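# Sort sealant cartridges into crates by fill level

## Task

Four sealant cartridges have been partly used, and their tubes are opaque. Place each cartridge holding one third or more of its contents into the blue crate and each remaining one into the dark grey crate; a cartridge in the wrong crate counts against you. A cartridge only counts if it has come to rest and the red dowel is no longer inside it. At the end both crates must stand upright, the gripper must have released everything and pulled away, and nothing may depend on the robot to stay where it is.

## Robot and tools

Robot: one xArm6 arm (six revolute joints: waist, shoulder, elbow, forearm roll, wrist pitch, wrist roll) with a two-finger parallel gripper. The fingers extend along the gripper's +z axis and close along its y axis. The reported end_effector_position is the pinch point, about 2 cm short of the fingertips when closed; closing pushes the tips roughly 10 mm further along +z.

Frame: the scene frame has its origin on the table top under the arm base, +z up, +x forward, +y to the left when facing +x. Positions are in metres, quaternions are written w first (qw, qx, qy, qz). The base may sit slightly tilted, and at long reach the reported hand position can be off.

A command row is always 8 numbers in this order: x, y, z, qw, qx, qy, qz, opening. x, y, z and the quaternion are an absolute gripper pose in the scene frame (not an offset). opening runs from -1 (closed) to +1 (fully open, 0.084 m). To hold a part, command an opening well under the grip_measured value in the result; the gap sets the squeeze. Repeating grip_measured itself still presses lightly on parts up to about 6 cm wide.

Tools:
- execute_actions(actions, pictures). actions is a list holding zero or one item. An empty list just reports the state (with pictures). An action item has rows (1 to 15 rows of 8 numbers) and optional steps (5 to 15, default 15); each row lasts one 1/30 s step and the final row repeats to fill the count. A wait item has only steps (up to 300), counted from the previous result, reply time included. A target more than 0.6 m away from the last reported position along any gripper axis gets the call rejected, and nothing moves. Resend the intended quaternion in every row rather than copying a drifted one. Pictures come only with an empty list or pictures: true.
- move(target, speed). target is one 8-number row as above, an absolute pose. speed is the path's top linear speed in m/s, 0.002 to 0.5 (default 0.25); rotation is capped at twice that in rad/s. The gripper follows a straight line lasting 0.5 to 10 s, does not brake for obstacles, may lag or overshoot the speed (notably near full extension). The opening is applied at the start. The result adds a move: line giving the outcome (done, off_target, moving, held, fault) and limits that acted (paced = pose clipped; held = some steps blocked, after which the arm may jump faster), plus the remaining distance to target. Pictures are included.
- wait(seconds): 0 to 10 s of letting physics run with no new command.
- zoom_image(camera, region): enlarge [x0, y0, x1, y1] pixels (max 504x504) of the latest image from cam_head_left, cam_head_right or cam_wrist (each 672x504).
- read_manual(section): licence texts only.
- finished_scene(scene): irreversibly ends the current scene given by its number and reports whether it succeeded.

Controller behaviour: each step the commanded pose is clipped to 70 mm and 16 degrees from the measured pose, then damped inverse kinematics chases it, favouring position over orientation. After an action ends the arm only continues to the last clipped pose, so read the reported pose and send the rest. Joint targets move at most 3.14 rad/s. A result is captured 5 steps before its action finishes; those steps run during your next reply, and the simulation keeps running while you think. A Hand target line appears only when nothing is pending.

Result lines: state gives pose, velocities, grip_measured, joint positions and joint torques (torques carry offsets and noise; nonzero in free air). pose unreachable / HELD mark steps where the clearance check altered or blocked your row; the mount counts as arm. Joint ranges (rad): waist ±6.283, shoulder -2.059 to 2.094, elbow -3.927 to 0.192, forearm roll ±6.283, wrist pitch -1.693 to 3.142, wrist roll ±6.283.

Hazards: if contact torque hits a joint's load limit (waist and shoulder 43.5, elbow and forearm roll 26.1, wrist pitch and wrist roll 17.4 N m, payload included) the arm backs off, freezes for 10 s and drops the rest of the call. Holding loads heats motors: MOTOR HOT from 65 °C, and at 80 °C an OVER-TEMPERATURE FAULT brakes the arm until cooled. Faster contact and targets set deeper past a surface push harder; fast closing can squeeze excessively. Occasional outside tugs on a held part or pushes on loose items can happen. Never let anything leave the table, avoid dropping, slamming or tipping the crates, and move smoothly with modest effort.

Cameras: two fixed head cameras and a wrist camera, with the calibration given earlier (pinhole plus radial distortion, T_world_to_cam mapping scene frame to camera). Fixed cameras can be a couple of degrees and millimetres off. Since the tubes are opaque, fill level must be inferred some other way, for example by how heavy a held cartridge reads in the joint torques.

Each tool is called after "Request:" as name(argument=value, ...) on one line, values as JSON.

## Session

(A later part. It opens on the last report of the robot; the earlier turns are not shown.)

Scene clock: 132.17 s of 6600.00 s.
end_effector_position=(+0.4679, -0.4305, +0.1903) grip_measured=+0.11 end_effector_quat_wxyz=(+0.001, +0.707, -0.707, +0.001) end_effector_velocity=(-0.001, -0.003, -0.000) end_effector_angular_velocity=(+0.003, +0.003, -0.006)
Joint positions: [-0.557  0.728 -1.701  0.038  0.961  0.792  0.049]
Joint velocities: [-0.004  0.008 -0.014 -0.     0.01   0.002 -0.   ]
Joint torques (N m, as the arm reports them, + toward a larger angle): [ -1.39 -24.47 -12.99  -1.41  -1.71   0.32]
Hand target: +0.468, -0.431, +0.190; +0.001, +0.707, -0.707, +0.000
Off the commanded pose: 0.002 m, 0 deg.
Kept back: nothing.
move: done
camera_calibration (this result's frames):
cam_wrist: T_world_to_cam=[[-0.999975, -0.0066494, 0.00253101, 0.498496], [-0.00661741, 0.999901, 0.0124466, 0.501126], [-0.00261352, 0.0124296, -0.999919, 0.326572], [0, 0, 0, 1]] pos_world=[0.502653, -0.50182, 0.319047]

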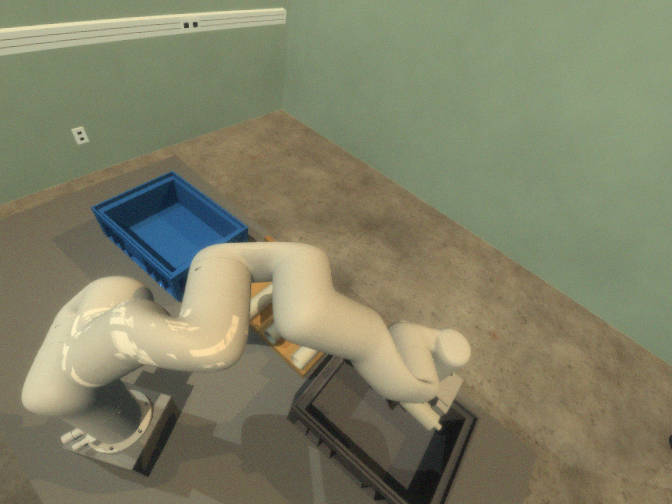

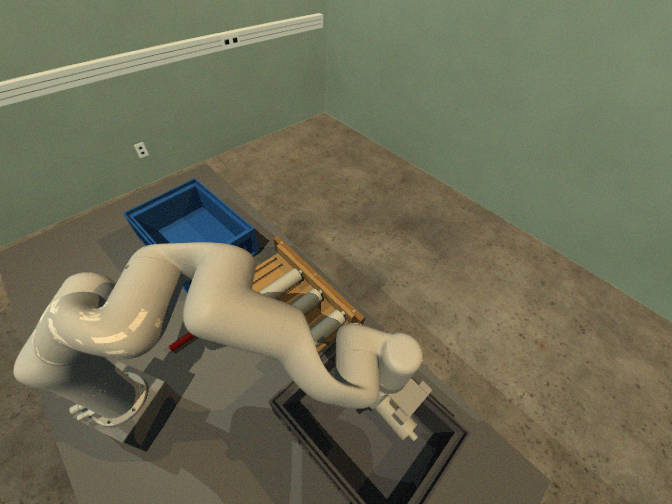

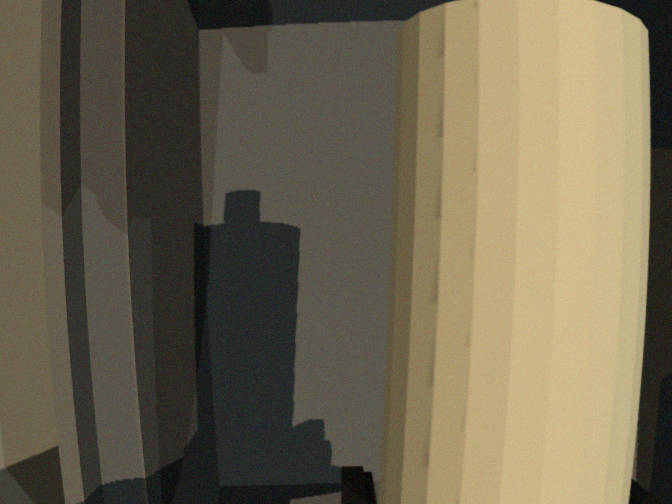

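Request:
move(target=[0.515,-0.435,0.06,0,0.7071,-0.7071,0,-0.5], speed=0.25)

Request:
move(target=[0.515,-0.435,0.043,0,0.7071,-0.7071,0,-0.5], speed=0.05)

Scene clock: 133.93 s of 6600.00 s.
end_effector_position=(+0.5264, -0.4446, +0.0865) grip_measured=+0.11 end_effector_quat_wxyz=(-0.002, +0.707, -0.707, +0.022) end_effector_velocity=(+0.001, -0.000, +0.000) end_effector_angular_velocity=(-0.001, -0.000, -0.000)
Joint positions: [-0.508  1.096 -2.033  0.042  0.88   0.837  0.049]
Joint velocities: [ 0.001  0.    -0.002 -0.001  0.001  0.001 -0.   ]
Joint torques (N m, as the arm reports them, + toward a larger angle): [-5.05  0.17  2.27 -4.09  1.45  1.24]
Hand target: +0.515, -0.435, +0.061; -0.000, +0.707, -0.707, +0.000
Off the commanded pose: 0.030 m, 3 deg.
Kept back: nothing.
move: off_target
camera_calibration (this result's frames):
cam_wrist: T_world_to_cam=[[-0.999483, -0.00691649, -0.0314026, 0.559765], [-0.0064746, 0.999879, -0.0141517, 0.519098], [0.0314966, -0.0139411, -0.999407, 0.193335], [0, 0, 0, 1]] pos_world=[0.556747, -0.512468, 0.218144]

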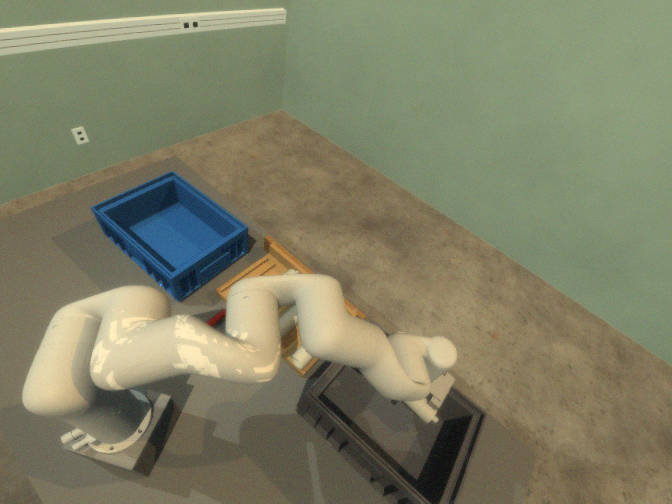

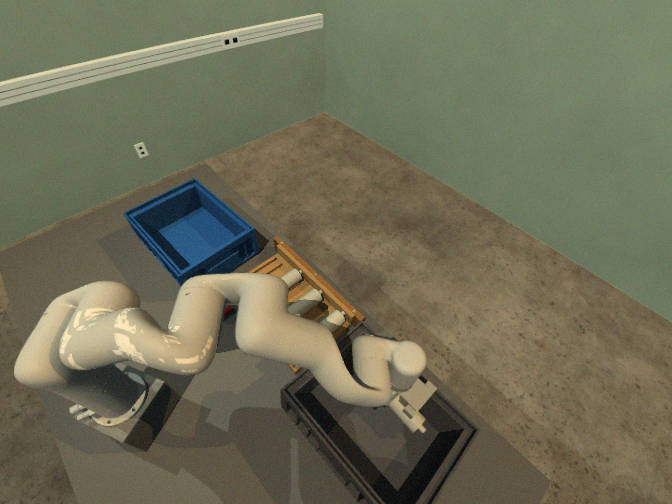

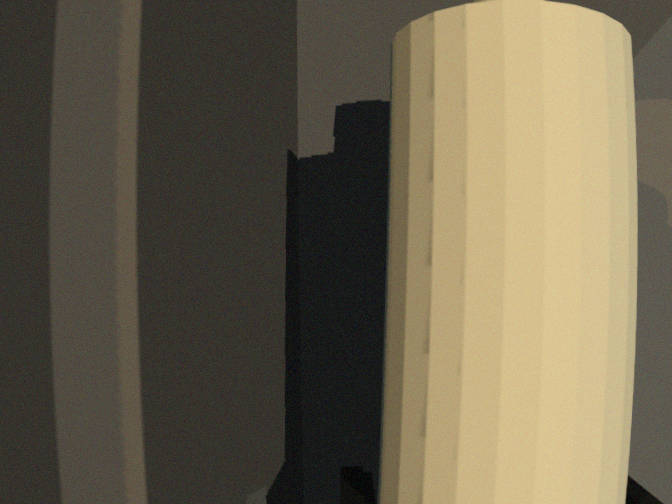

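Scene clock: 144.90 s of 6600.00 s.
end_effector_position=(+0.5463, -0.4568, +0.1208) grip_measured=+0.10 end_effector_quat_wxyz=(-0.005, +0.708, -0.704, +0.059) end_effector_velocity=(+0.000, -0.000, +0.000) end_effector_angular_velocity=(-0.001, -0.000, +0.001)
Joint positions: [-0.505  1.063 -2.056  0.043  0.862  0.837  0.049]
Joint velocities: [ 0.     0.    -0.001 -0.001 -0.    -0.001  0.   ]
Joint torques (N m, as the arm reports them, + toward a larger angle): [ -1.63 -27.14 -13.34  -1.31  -1.88   0.33]
Hand target: +0.546, -0.457, +0.121; -0.005, +0.708, -0.704, +0.059
Off the commanded pose: 0.087 m, 7 deg.
TORQUE FAULT: the external load on joint 2 (shoulder) reached its load limit, and the arm stopped for 10 seconds. The arm's remaining commands of this call were not run. Joint 2 (shoulder) moved back by up to 3 degrees. The arm holds there, with its grip as last carried out, and accepts commands again: back off and push less far. The arm stops again, at the same cost, whenever a joint's load reaches its limit.
Kept back: nothing.
move: fault
camera_calibration (this result's frames):
cam_wrist: T_world_to_cam=[[-0.996012, -0.0145857, -0.0880191, 0.582103], [-0.00909143, 0.998003, -0.0625029, 0.538345], [0.0887551, -0.0614534, -0.994156, 0.173286], [0, 0, 0, 1]] pos_world=[0.569296, -0.51813, 0.257158]

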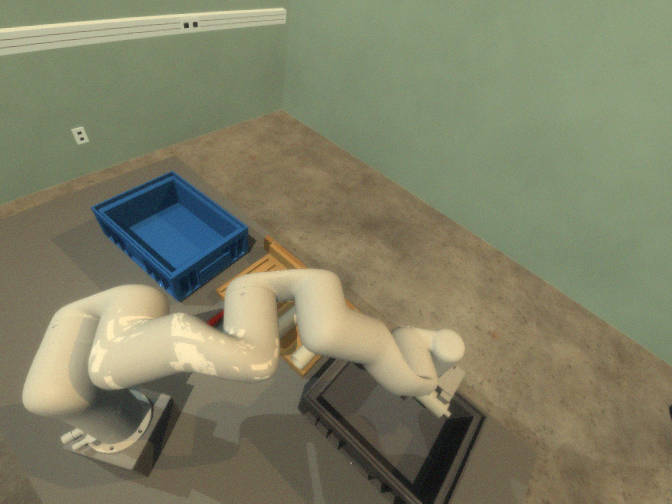

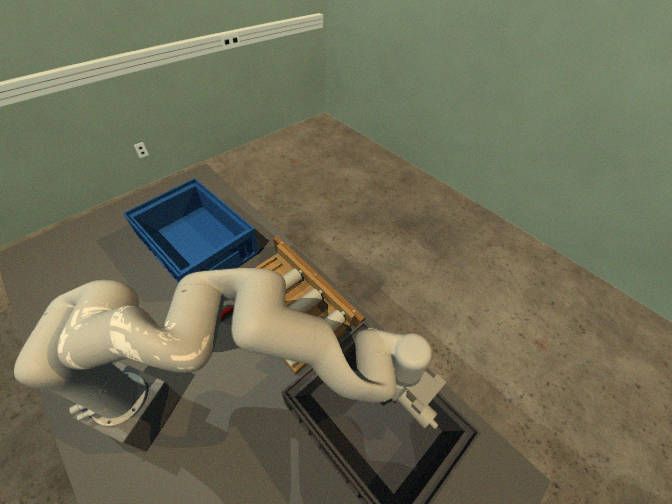

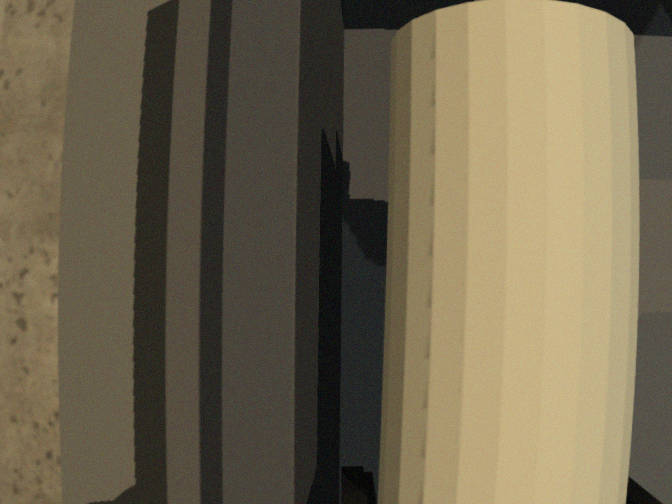

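Request:
move(target=[0.47,-0.44,0.2,0,0.7071,-0.7071,0,-0.5], speed=0.15)

Scene clock: 147.47 s of 6600.00 s.
end_effector_position=(+0.4700, -0.4396, +0.1993) grip_measured=+0.10 end_effector_quat_wxyz=(-0.000, +0.707, -0.707, -0.001) end_effector_velocity=(+0.001, -0.002, +0.005) end_effector_angular_velocity=(-0.005, -0.006, -0.002)
Joint positions: [-0.566  0.747 -1.76   0.039  1.004  0.784  0.049]
Joint velocities: [-0.002 -0.008 -0.001  0.     0.001  0.     0.   ]
Joint torques (N m, as the arm reports them, + toward a larger angle): [ -1.66 -24.75 -12.95  -1.41  -1.59   0.36]
Hand target: +0.470, -0.440, +0.200; -0.000, +0.707, -0.707, -0.000
Off the commanded pose: 0.001 m, 0 deg.
Kept back: nothing.
move: done
camera_calibration (this result's frames):
cam_wrist: T_world_to_cam=[[-0.999978, -0.00604117, 0.00259213, 0.500775], [-0.00600022, 0.999861, 0.015527, 0.509166], [-0.00268557, 0.0155111, -0.999876, 0.337017], [0, 0, 0, 1]] pos_world=[0.504724, -0.511298, 0.327771]

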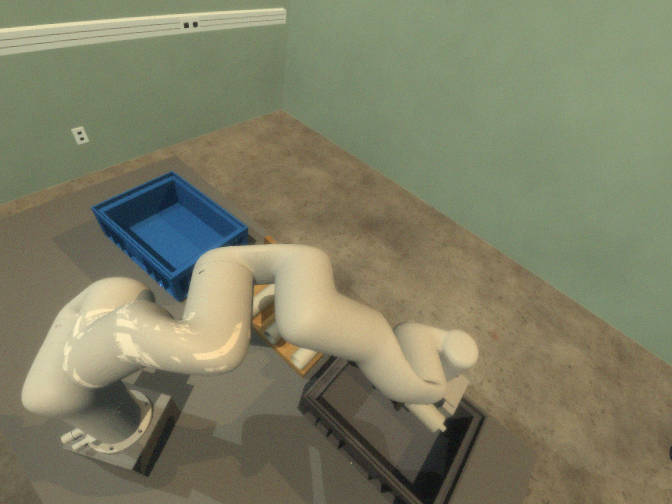

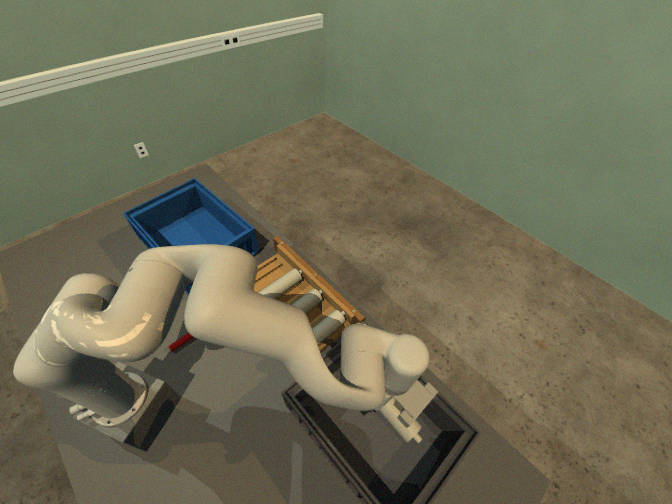

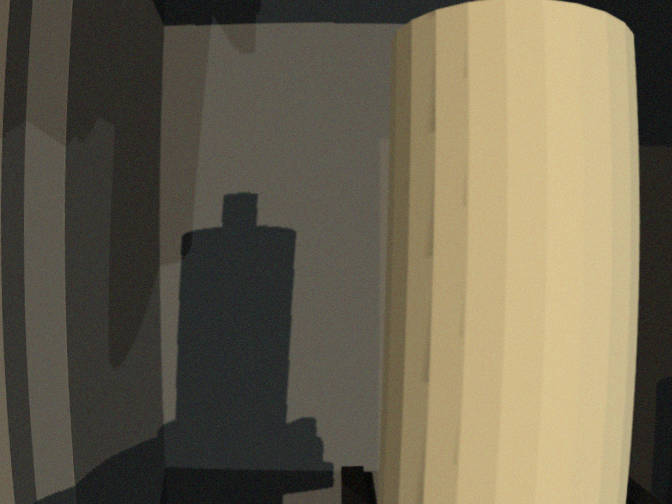

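Request:
move(target=[0.38,-0.42,0.22,0,0.7071,-0.7071,0,-0.5], speed=0.25)

Scene clock: 150.67 s of 6600.00 s.
end_effector_position=(+0.3804, -0.4197, +0.2197) grip_measured=+0.10 end_effector_quat_wxyz=(+0.000, +0.707, -0.707, -0.000) end_effector_velocity=(-0.002, -0.000, +0.001) end_effector_angular_velocity=(-0.002, -0.003, -0.003)
Joint positions: [-0.651  0.456 -1.343  0.044  0.879  0.692  0.049]
Joint velocities: [-0.003 -0.007  0.008  0.002 -0.004 -0.001 -0.   ]
Joint torques (N m, as the arm reports them, + toward a larger angle): [ -1.44 -20.93 -12.44  -1.26  -1.72   0.31]
Hand target: +0.380, -0.420, +0.220; +0.000, +0.707, -0.707, -0.000
Off the commanded pose: 0.001 m, 0 deg.
Kept back: nothing.
move: done
camera_calibration (this result's frames):
cam_wrist: T_world_to_cam=[[-0.999977, -0.00626624, 0.00240845, 0.411171], [-0.00622929, 0.999867, 0.0150557, 0.488677], [-0.00250247, 0.0150404, -0.999884, 0.356608], [0, 0, 0, 1]] pos_world=[0.415098, -0.4914, 0.348219]

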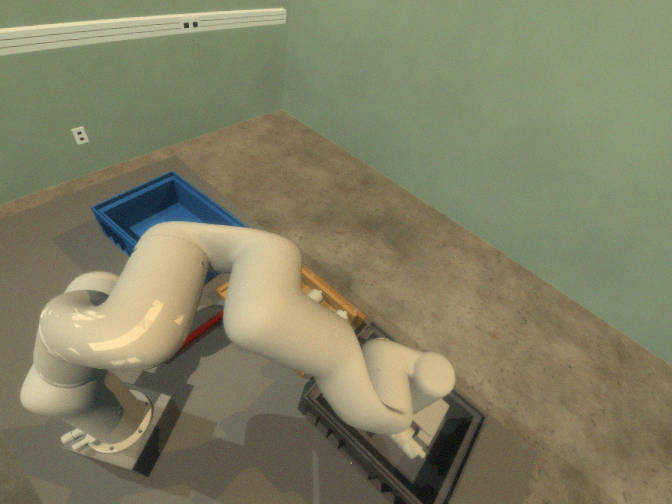

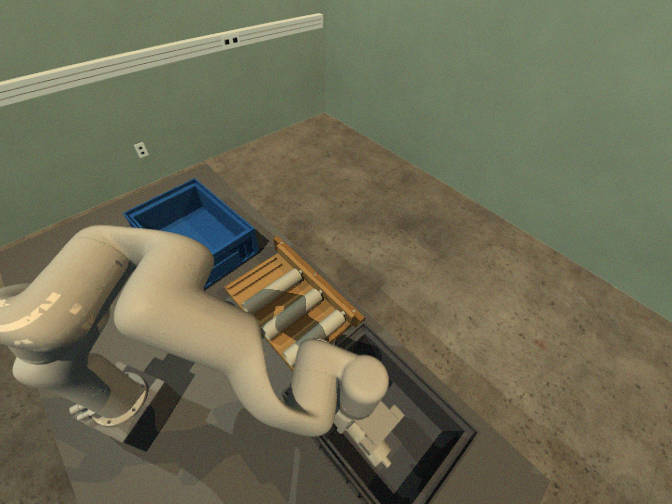

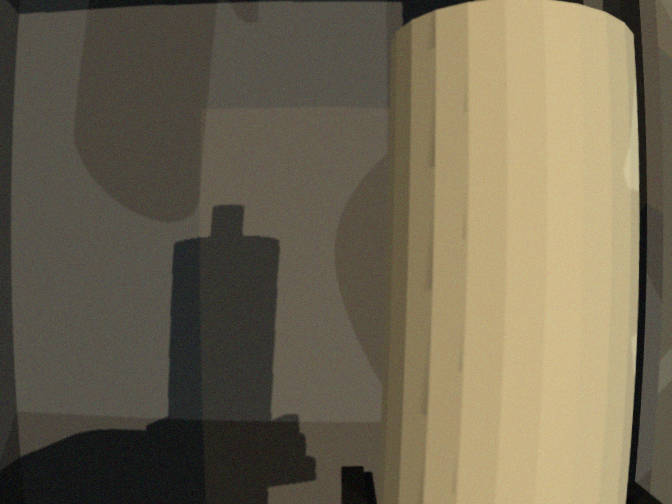

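Request:
move(target=[0.405,-0.425,0.10,0,0.7071,-0.7071,0,-0.5], speed=0.2)

Scene clock: 153.13 s of 6600.00 s.
end_effector_position=(+0.4053, -0.4254, +0.1005) grip_measured=+0.10 end_effector_quat_wxyz=(-0.000, +0.707, -0.707, +0.001) end_effector_velocity=(-0.003, +0.003, -0.006) end_effector_angular_velocity=(+0.008, +0.009, +0.002)
Joint positions: [-0.617  0.746 -1.432  0.054  0.676  0.712  0.049]
Joint velocities: [ 0.001  0.009  0.002 -0.001  0.001 -0.001 -0.   ]
Joint torques (N m, as the arm reports them, + toward a larger angle): [ -1.7  -22.96 -11.43  -1.11  -1.66   0.21]
Hand target: +0.405, -0.425, +0.100; -0.000, +0.707, -0.707, +0.000
Off the commanded pose: 0.001 m, 0 deg.
Kept back: nothing.
move: done
camera_calibration (this result's frames):
cam_wrist: T_world_to_cam=[[-0.999982, -0.00590131, 0.000996966, 0.436695], [-0.00588681, 0.999885, 0.0139729, 0.496296], [-0.00107931, 0.0139668, -0.999902, 0.236619], [0, 0, 0, 1]] pos_world=[0.439864, -0.496966, 0.229225]

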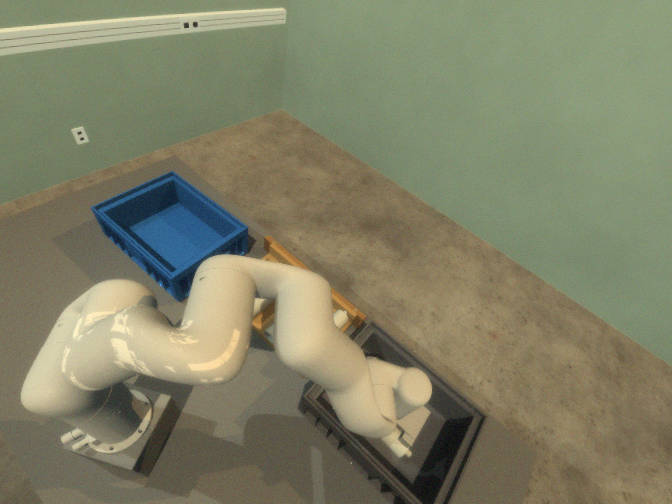

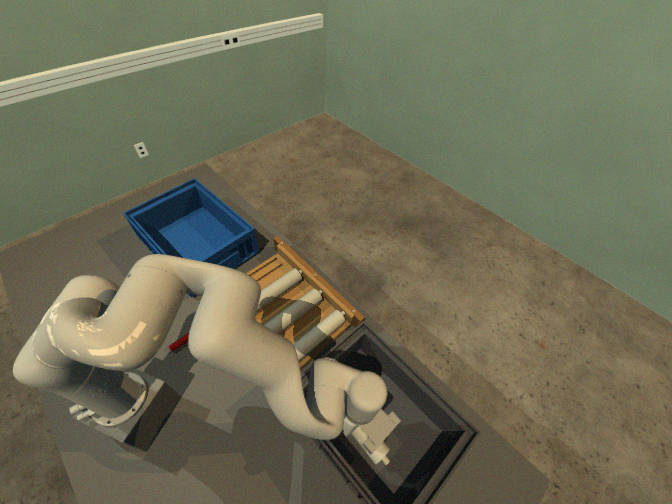

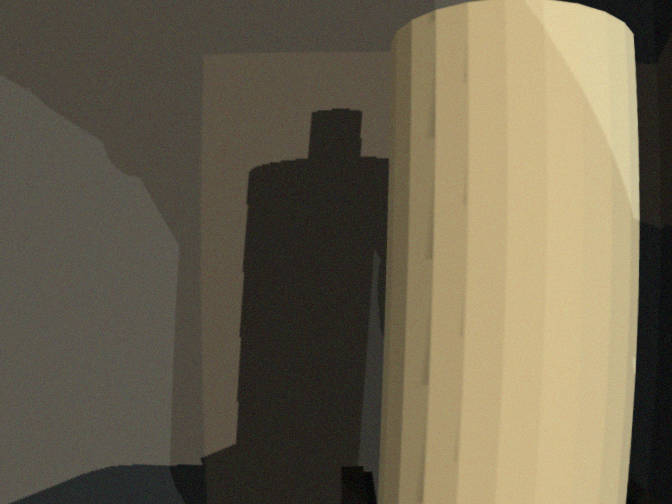

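Request:
move(target=[0.405,-0.425,0.044,0,0.7071,-0.7071,0,-0.5], speed=0.06)

Scene clock: 154.63 s of 6600.00 s.
end_effector_position=(+0.4053, -0.4253, +0.0445) grip_measured=+0.10 end_effector_quat_wxyz=(-0.000, +0.707, -0.707, +0.000) end_effector_velocity=(+0.000, -0.001, -0.000) end_effector_angular_velocity=(-0.002, -0.001, -0.001)
Joint positions: [-0.613  0.879 -1.475  0.06   0.587  0.708  0.049]
Joint velocities: [-0.001  0.003 -0.004 -0.001 -0.001  0.001  0.   ]
Joint torques (N m, as the arm reports them, + toward a larger angle): [ -1.57 -23.16 -10.38  -1.12  -1.64   0.37]
Hand target: +0.405, -0.425, +0.044; -0.000, +0.707, -0.707, +0.000
Off the commanded pose: 0.001 m, 0 deg.
Kept back: nothing.
move: done
camera_calibration (this result's frames):
cam_wrist: T_world_to_cam=[[-0.999982, -0.00591442, 0.00122513, 0.436706], [-0.00589661, 0.999884, 0.0140614, 0.496938], [-0.00130815, 0.0140539, -0.9999, 0.180681], [0, 0, 0, 1]] pos_world=[0.439865, -0.496837, 0.17314]

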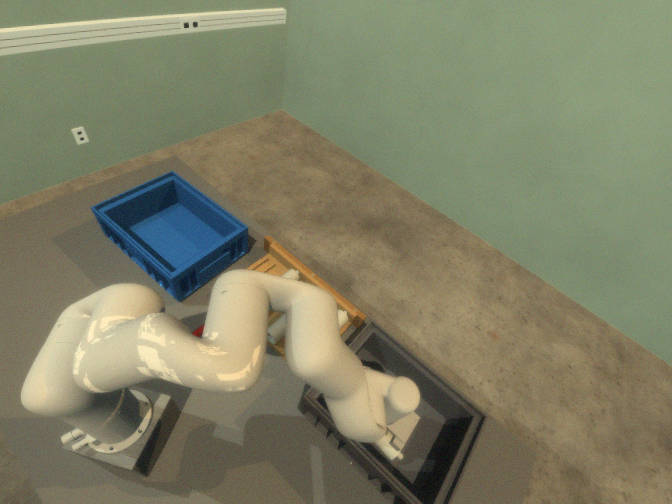

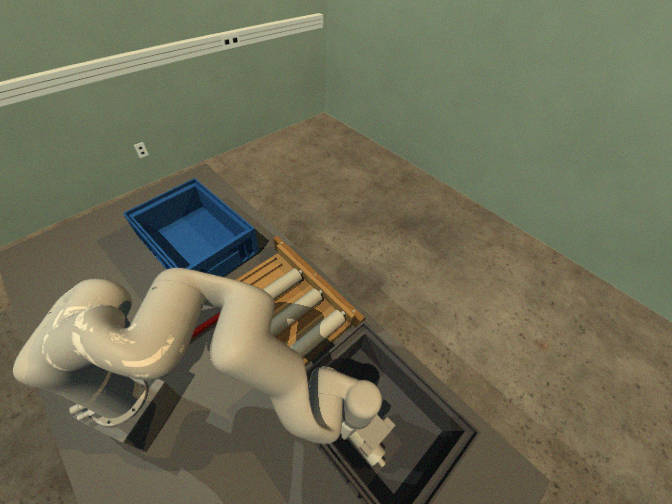

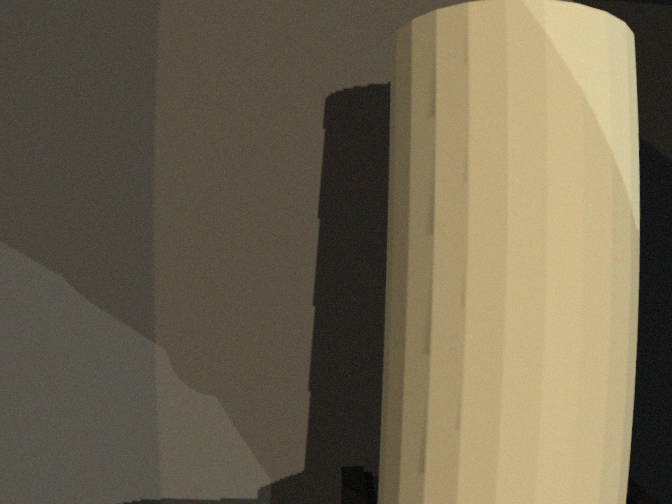

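Request:
execute_actions(actions=[{"rows":[[0.405,-0.425,0.043,0,0.7071,-0.7071,0,-0.5],[0.405,-0.425,0.042,0,0.7071,-0.7071,0,-0.5],[0.405,-0.425,0.042,0,0.7071,-0.7071,0,-0.3],[0.405,-0.425,0.042,0,0.7071,-0.7071,0,-0.1],[0.405,-0.425,0.042,0,0.7071,-0.7071,0,0.05],[0.405,-0.425,0.042,0,0.7071,-0.7071,0,0.12],[0.405,-0.425,0.042,0,0.7071,-0.7071,0,0.18],[0.405,-0.425,0.042,0,0.7071,-0.7071,0,0.25],[0.405,-0.425,0.042,0,0.7071,-0.7071,0,0.32],[0.405,-0.425,0.042,0,0.7071,-0.7071,0,0.4],[0.405,-0.425,0.042,0,0.7071,-0.7071,0,0.45],[0.405,-0.425,0.042,0,0.7071,-0.7071,0,0.5]],"steps":15}])

Request:
move(target=[0.405,-0.425,0.19,0,0.7071,-0.7071,0,0.5], speed=0.25)

Scene clock: 155.23 s of 6600.00 s.
end_effector_position=(+0.4050, -0.4250, +0.0421) grip_measured=+0.32 end_effector_quat_wxyz=(-0.000, +0.707, -0.707, +0.000) end_effector_velocity=(-0.001, -0.000, -0.001) end_effector_angular_velocity=(+0.001, +0.001, -0.002)
Joint positions: [-0.613  0.884 -1.477  0.061  0.584  0.708  0.057]
Joint velocities: [-0.001  0.001 -0.001  0.001  0.001  0.     0.097]
Joint torques (N m, as the arm reports them, + toward a larger angle): [ -1.5  -23.43 -10.4   -1.1   -1.64   0.28]
Steps of this call (steps 1 to 8: nothing new was sent; steps 9 to 18: the first 10 steps of this action). Readings (end_effector_position):
9: (+0.4051, -0.4251, +0.0440)
10: (+0.4052, -0.4252, +0.0439)
12: (+0.4052, -0.4252, +0.0431)
16: (+0.4051, -0.4250, +0.0422)
18: the state above

Scene clock: 156.67 s of 6600.00 s.
end_effector_position=(+0.4045, -0.4245, +0.1891) grip_measured=+0.49 end_effector_quat_wxyz=(+0.000, +0.707, -0.707, -0.001) end_effector_velocity=(+0.004, -0.004, +0.010) end_effector_angular_velocity=(-0.013, -0.013, -0.002)
Joint positions: [-0.624  0.569 -1.426  0.044  0.851  0.718  0.065]
Joint velocities: [-0.    -0.011 -0.009  0.001  0.001  0.001  0.   ]
Joint torques (N m, as the arm reports them, + toward a larger angle): [ -1.57 -21.67 -12.1   -1.22  -1.62   0.33]
Hand target: +0.405, -0.425, +0.190; +0.000, +0.707, -0.707, -0.000
Off your previous action's commanded pose: 0.000 m, 0 deg at its last step (step 5 of this call).
Off the commanded pose: 0.001 m, 0 deg.
Kept back: nothing.
move: done
camera_calibration (this result's frames):
cam_wrist: T_world_to_cam=[[-0.999978, -0.005706, 0.00326378, 0.435396], [-0.0056532, 0.999857, 0.0159647, 0.493656], [-0.00335441, 0.0159459, -0.999867, 0.326909], [0, 0, 0, 1]] pos_world=[0.439274, -0.496314, 0.317563]

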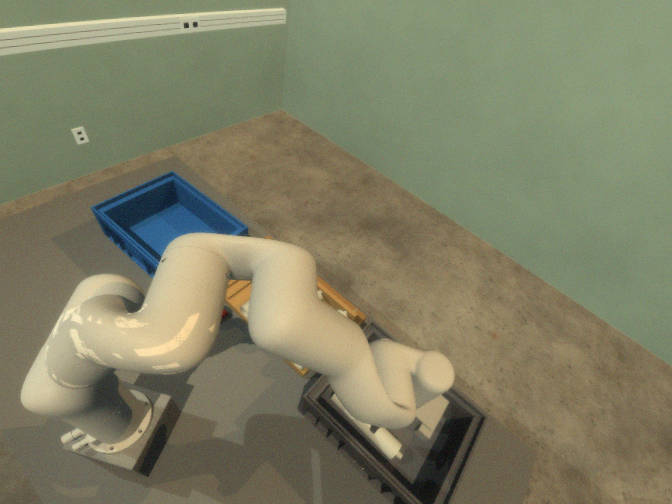

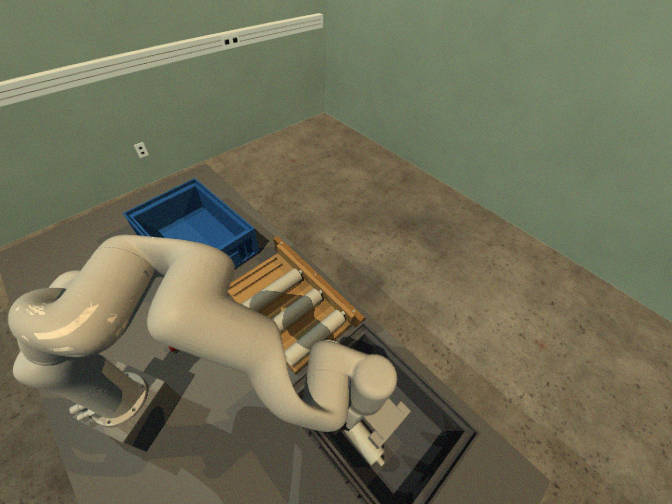

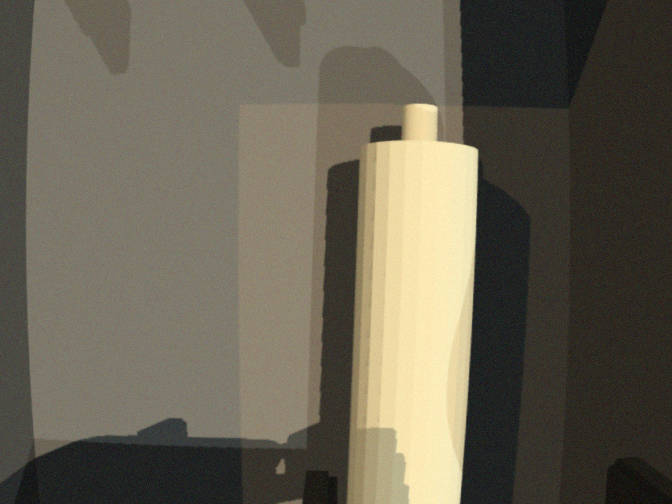

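Request:
move(target=[0.495,0.049,0.17,0,0.9999,0.0131,0,0.8], speed=0.4)

Request:
move(target=[0.495,0.049,0.085,0,0.9999,0.0131,0,0.8], speed=0.25)

Scene clock: 159.47 s of 6600.00 s.
end_effector_position=(+0.4970, +0.0491, +0.1699) grip_measured=+0.80 end_effector_quat_wxyz=(-0.001, +1.000, +0.013, +0.001) end_effector_velocity=(+0.000, +0.003, -0.000) end_effector_angular_velocity=(+0.000, +0.001, +0.009)
Joint positions: [ 0.293  0.316 -0.99   0.024  0.641  0.048  0.077]
Joint velocities: [ 0.006  0.002 -0.003  0.     0.003 -0.003 -0.   ]
Joint torques (N m, as the arm reports them, + toward a larger angle): [ -0.63 -17.81 -10.9   -1.1   -1.75   0.35]
Hand target: +0.497, +0.050, +0.170; -0.001, +1.000, +0.013, +0.001
Off the commanded pose: 0.002 m, 0 deg.
Kept back: nothing.
move: done
camera_calibration (this result's frames):
cam_wrist: T_world_to_cam=[[0.0308725, -0.999523, 0.000332121, 0.067624], [-0.999431, -0.0308651, 0.013632, 0.565807], [-0.0136153, -0.000752786, -0.999907, 0.306378], [0, 0, 0, 1]] pos_world=[0.567568, 0.0852861, 0.298614]

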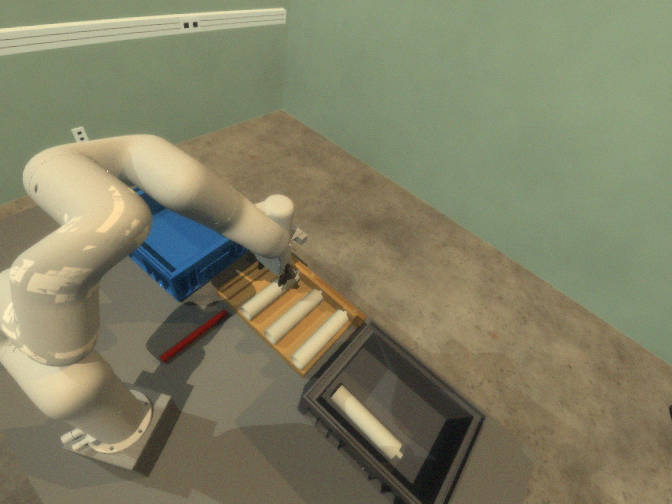

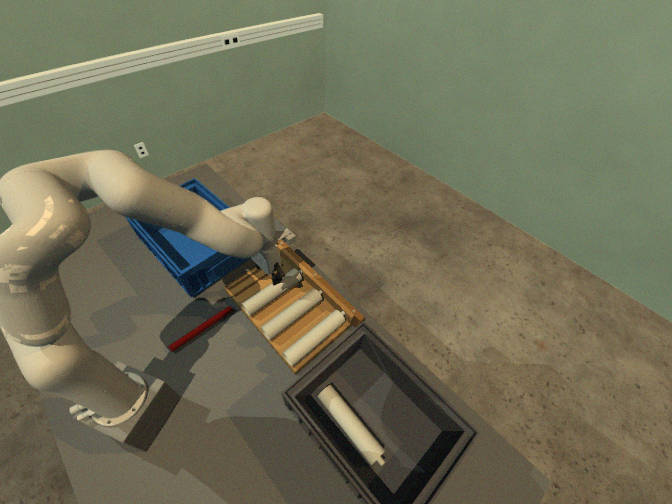

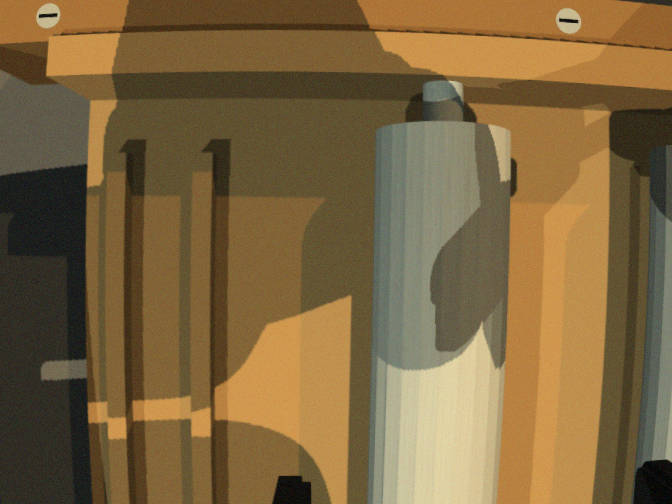

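Scene clock: 160.37 s of 6600.00 s.
end_effector_position=(+0.4956, +0.0491, +0.0855) grip_measured=+0.80 end_effector_quat_wxyz=(-0.000, +1.000, +0.013, +0.001) end_effector_velocity=(-0.003, -0.000, -0.004) end_effector_angular_velocity=(-0.001, +0.008, -0.001)
Joint positions: [ 0.297  0.526 -1.002  0.031  0.443  0.044  0.077]
Joint velocities: [-0.     0.008  0.001 -0.    -0.002  0.001 -0.   ]
Joint torques (N m, as the arm reports them, + toward a larger angle): [ -0.69 -19.13  -9.21  -1.1   -1.65   0.23]
Hand target: +0.495, +0.049, +0.085; -0.000, +1.000, +0.013, -0.000
Off the commanded pose: 0.001 m, 0 deg.
Kept back: nothing.
move: done
camera_calibration (this result's frames):
cam_wrist: T_world_to_cam=[[0.0321318, -0.999482, 0.00169399, 0.0669774], [-0.999394, -0.0321061, 0.0134745, 0.565609], [-0.0134131, -0.00212592, -0.999908, 0.221939], [0, 0, 0, 1]] pos_world=[0.566091, 0.085574, 0.214184]

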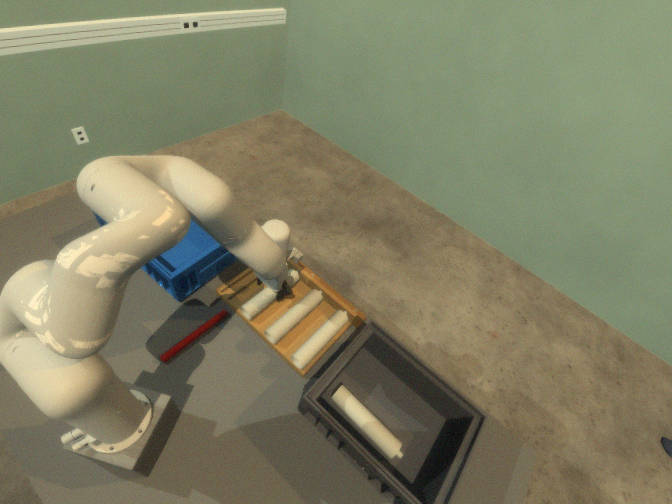

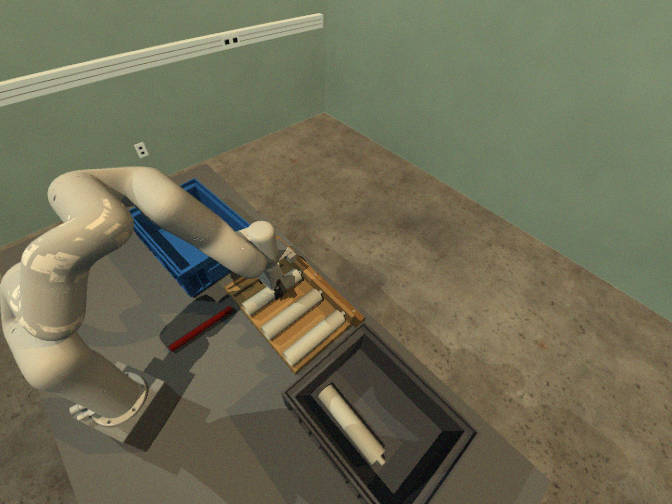

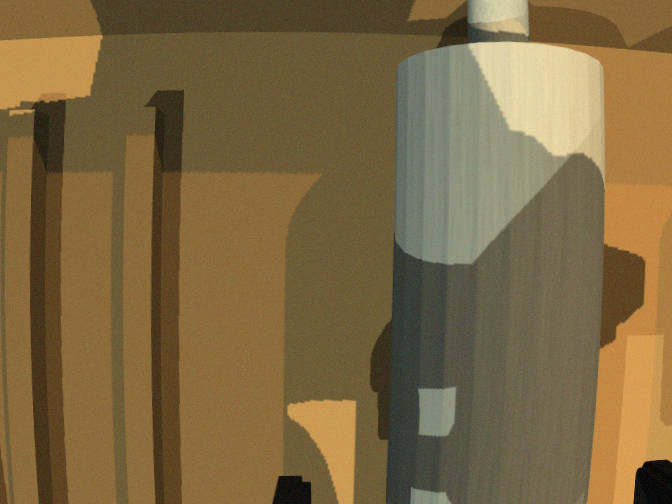

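Request:
move(target=[0.495,0.0458,0.058,0,0.9999,0.0131,0,0.8], speed=0.08)

Request:
execute_actions(actions=[{"rows":[[0.495,0.0458,0.057,0,0.9999,0.0131,0,0.65],[0.495,0.0458,0.057,0,0.9999,0.0131,0,0.55],[0.495,0.0458,0.057,0,0.9999,0.0131,0,0.45],[0.495,0.0458,0.057,0,0.9999,0.0131,0,0.35],[0.495,0.0458,0.057,0,0.9999,0.0131,0,0.27],[0.495,0.0458,0.057,0,0.9999,0.0131,0,0.2],[0.495,0.0458,0.057,0,0.9999,0.0131,0,0.14],[0.495,0.0458,0.057,0,0.9999,0.0131,0,0.08],[0.495,0.0458,0.057,0,0.9999,0.0131,0,0.0],[0.495,0.0458,0.057,0,0.9999,0.0131,0,-0.1],[0.495,0.0458,0.057,0,0.9999,0.0131,0,-0.2],[0.495,0.0458,0.057,0,0.9999,0.0131,0,-0.35],[0.495,0.0458,0.057,0,0.9999,0.0131,0,-0.5]],"steps":15}])

Request:
move(target=[0.488,0.046,0.085,0,0.9999,0.0131,0,-0.5], speed=0.08)

Scene clock: 161.67 s of 6600.00 s.
end_effector_position=(+0.4952, +0.0459, +0.0583) grip_measured=+0.80 end_effector_quat_wxyz=(-0.000, +1.000, +0.013, +0.000) end_effector_velocity=(+0.001, -0.000, -0.001) end_effector_angular_velocity=(+0.000, -0.003, +0.001)
Joint positions: [ 0.292  0.601 -1.021  0.035  0.387  0.034  0.077]
Joint velocities: [-0.     0.003 -0.002  0.    -0.004 -0.002 -0.   ]
Joint torques (N m, as the arm reports them, + toward a larger angle): [ -0.84 -18.89  -8.65  -1.02  -1.71   0.27]
Hand target: +0.495, +0.046, +0.058; -0.000, +1.000, +0.013, -0.000
Off the commanded pose: 0.000 m, 0 deg.
Kept back: nothing.
move: done
camera_calibration (this result's frames):
cam_wrist: T_world_to_cam=[[0.032104, -0.999483, 0.00184053, 0.0638029], [-0.999386, -0.0320749, 0.0141187, 0.565526], [-0.0140524, -0.00229267, -0.999899, 0.195056], [0, 0, 0, 1]] pos_world=[0.565871, 0.0823563, 0.186934]

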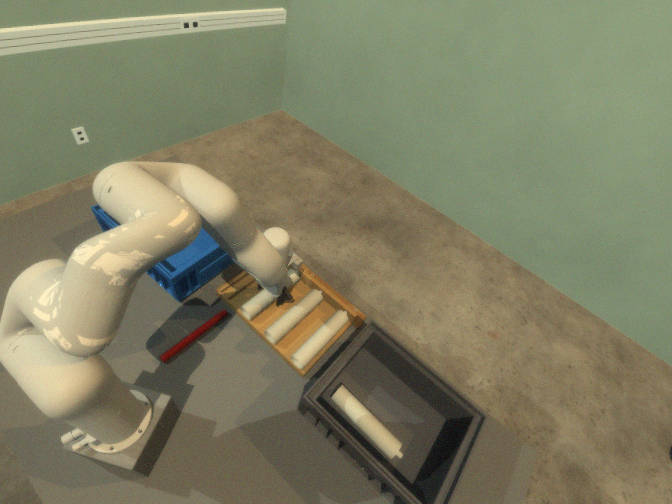

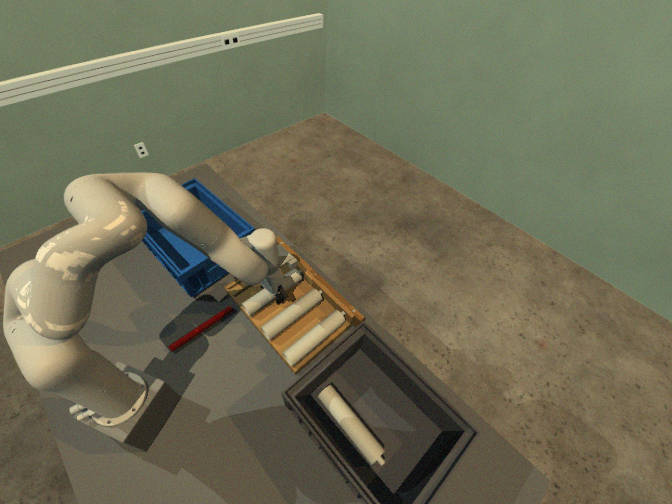

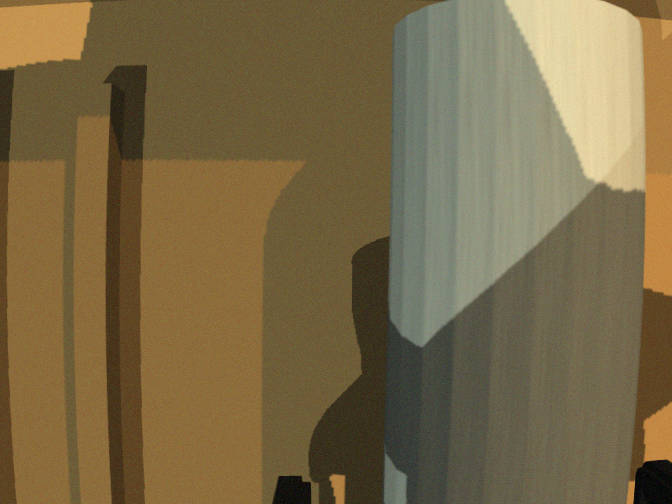

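Scene clock: 162.00 s of 6600.00 s.
end_effector_position=(+0.4950, +0.0456, +0.0571) grip_measured=+0.11 end_effector_quat_wxyz=(+0.000, +1.000, +0.013, -0.000) end_effector_velocity=(+0.000, +0.001, -0.000) end_effector_angular_velocity=(+0.000, -0.001, +0.002)
Joint positions: [ 0.292  0.605 -1.021  0.035  0.385  0.034  0.049]
Joint velocities: [ 0.001  0.001 -0.001  0.    -0.001 -0.001  0.   ]
Joint torques (N m, as the arm reports them, + toward a larger angle): [ -0.35 -18.92  -8.84  -1.07  -1.84   0.29]
Steps of this call (steps 1 to 10: the first 10 steps of this action). Readings (end_effector_position):
1: (+0.4953, +0.0459, +0.0582)
2: (+0.4953, +0.0459, +0.0581)
4: (+0.4952, +0.0458, +0.0575)
8: (+0.4949, +0.0458, +0.0570)
10: the state above

Scene clock: 163.03 s of 6600.00 s.
end_effector_position=(+0.4878, +0.0460, +0.0847) grip_measured=+0.11 end_effector_quat_wxyz=(+0.000, +1.000, +0.013, -0.000) end_effector_velocity=(-0.002, +0.000, +0.001) end_effector_angular_velocity=(+0.000, +0.003, -0.001)
Joint positions: [ 0.293  0.512 -0.972  0.032  0.428  0.038  0.049]
Joint velocities: [ 0.001 -0.004  0.004  0.001  0.004  0.    -0.   ]
Joint torques (N m, as the arm reports them, + toward a larger angle): [ -1.11 -19.08  -9.45  -1.21  -1.79   0.32]
Hand target: +0.488, +0.046, +0.085; +0.000, +1.000, +0.013, +0.000
Off your previous action's commanded pose: 0.000 m, 0 deg at its last step (step 5 of this call).
Off the commanded pose: 0.000 m, 0 deg.
Kept back: nothing.
move: done
camera_calibration (this result's frames):
cam_wrist: T_world_to_cam=[[0.0320437, -0.999485, 0.00195186, 0.0641554], [-0.999371, -0.0320103, 0.015273, 0.557609], [-0.0152027, -0.00244004, -0.999881, 0.221902], [0, 0, 0, 1]] pos_world=[0.558575, 0.0825129, 0.213235]

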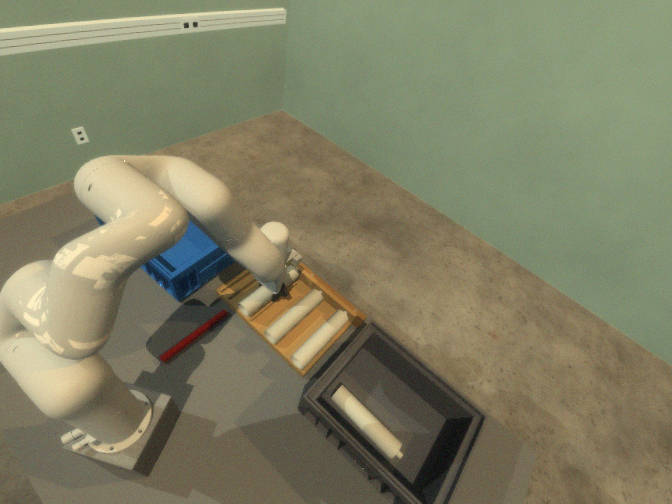

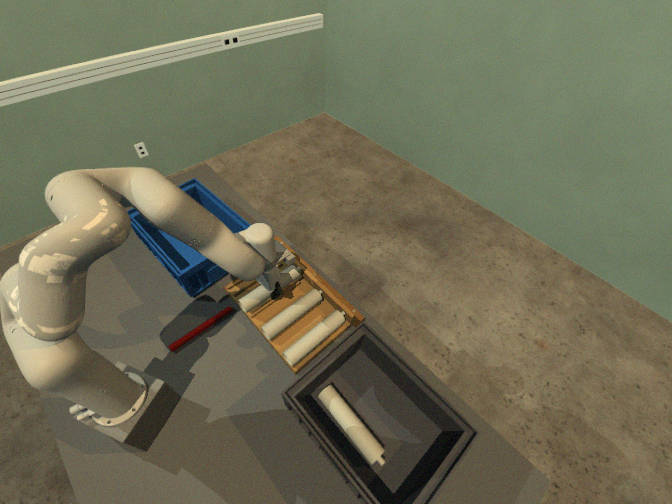

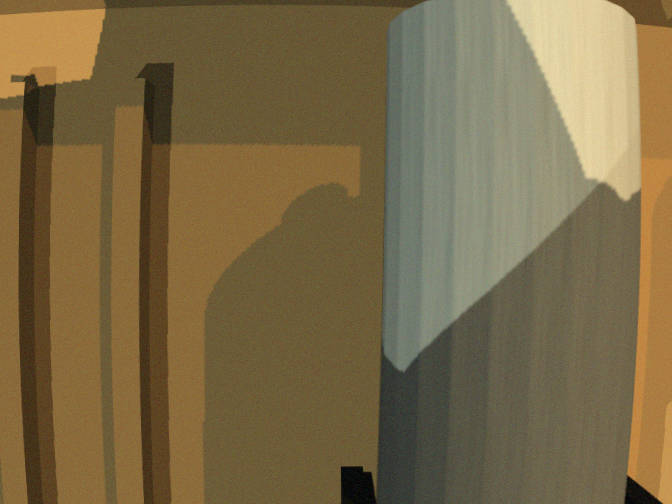

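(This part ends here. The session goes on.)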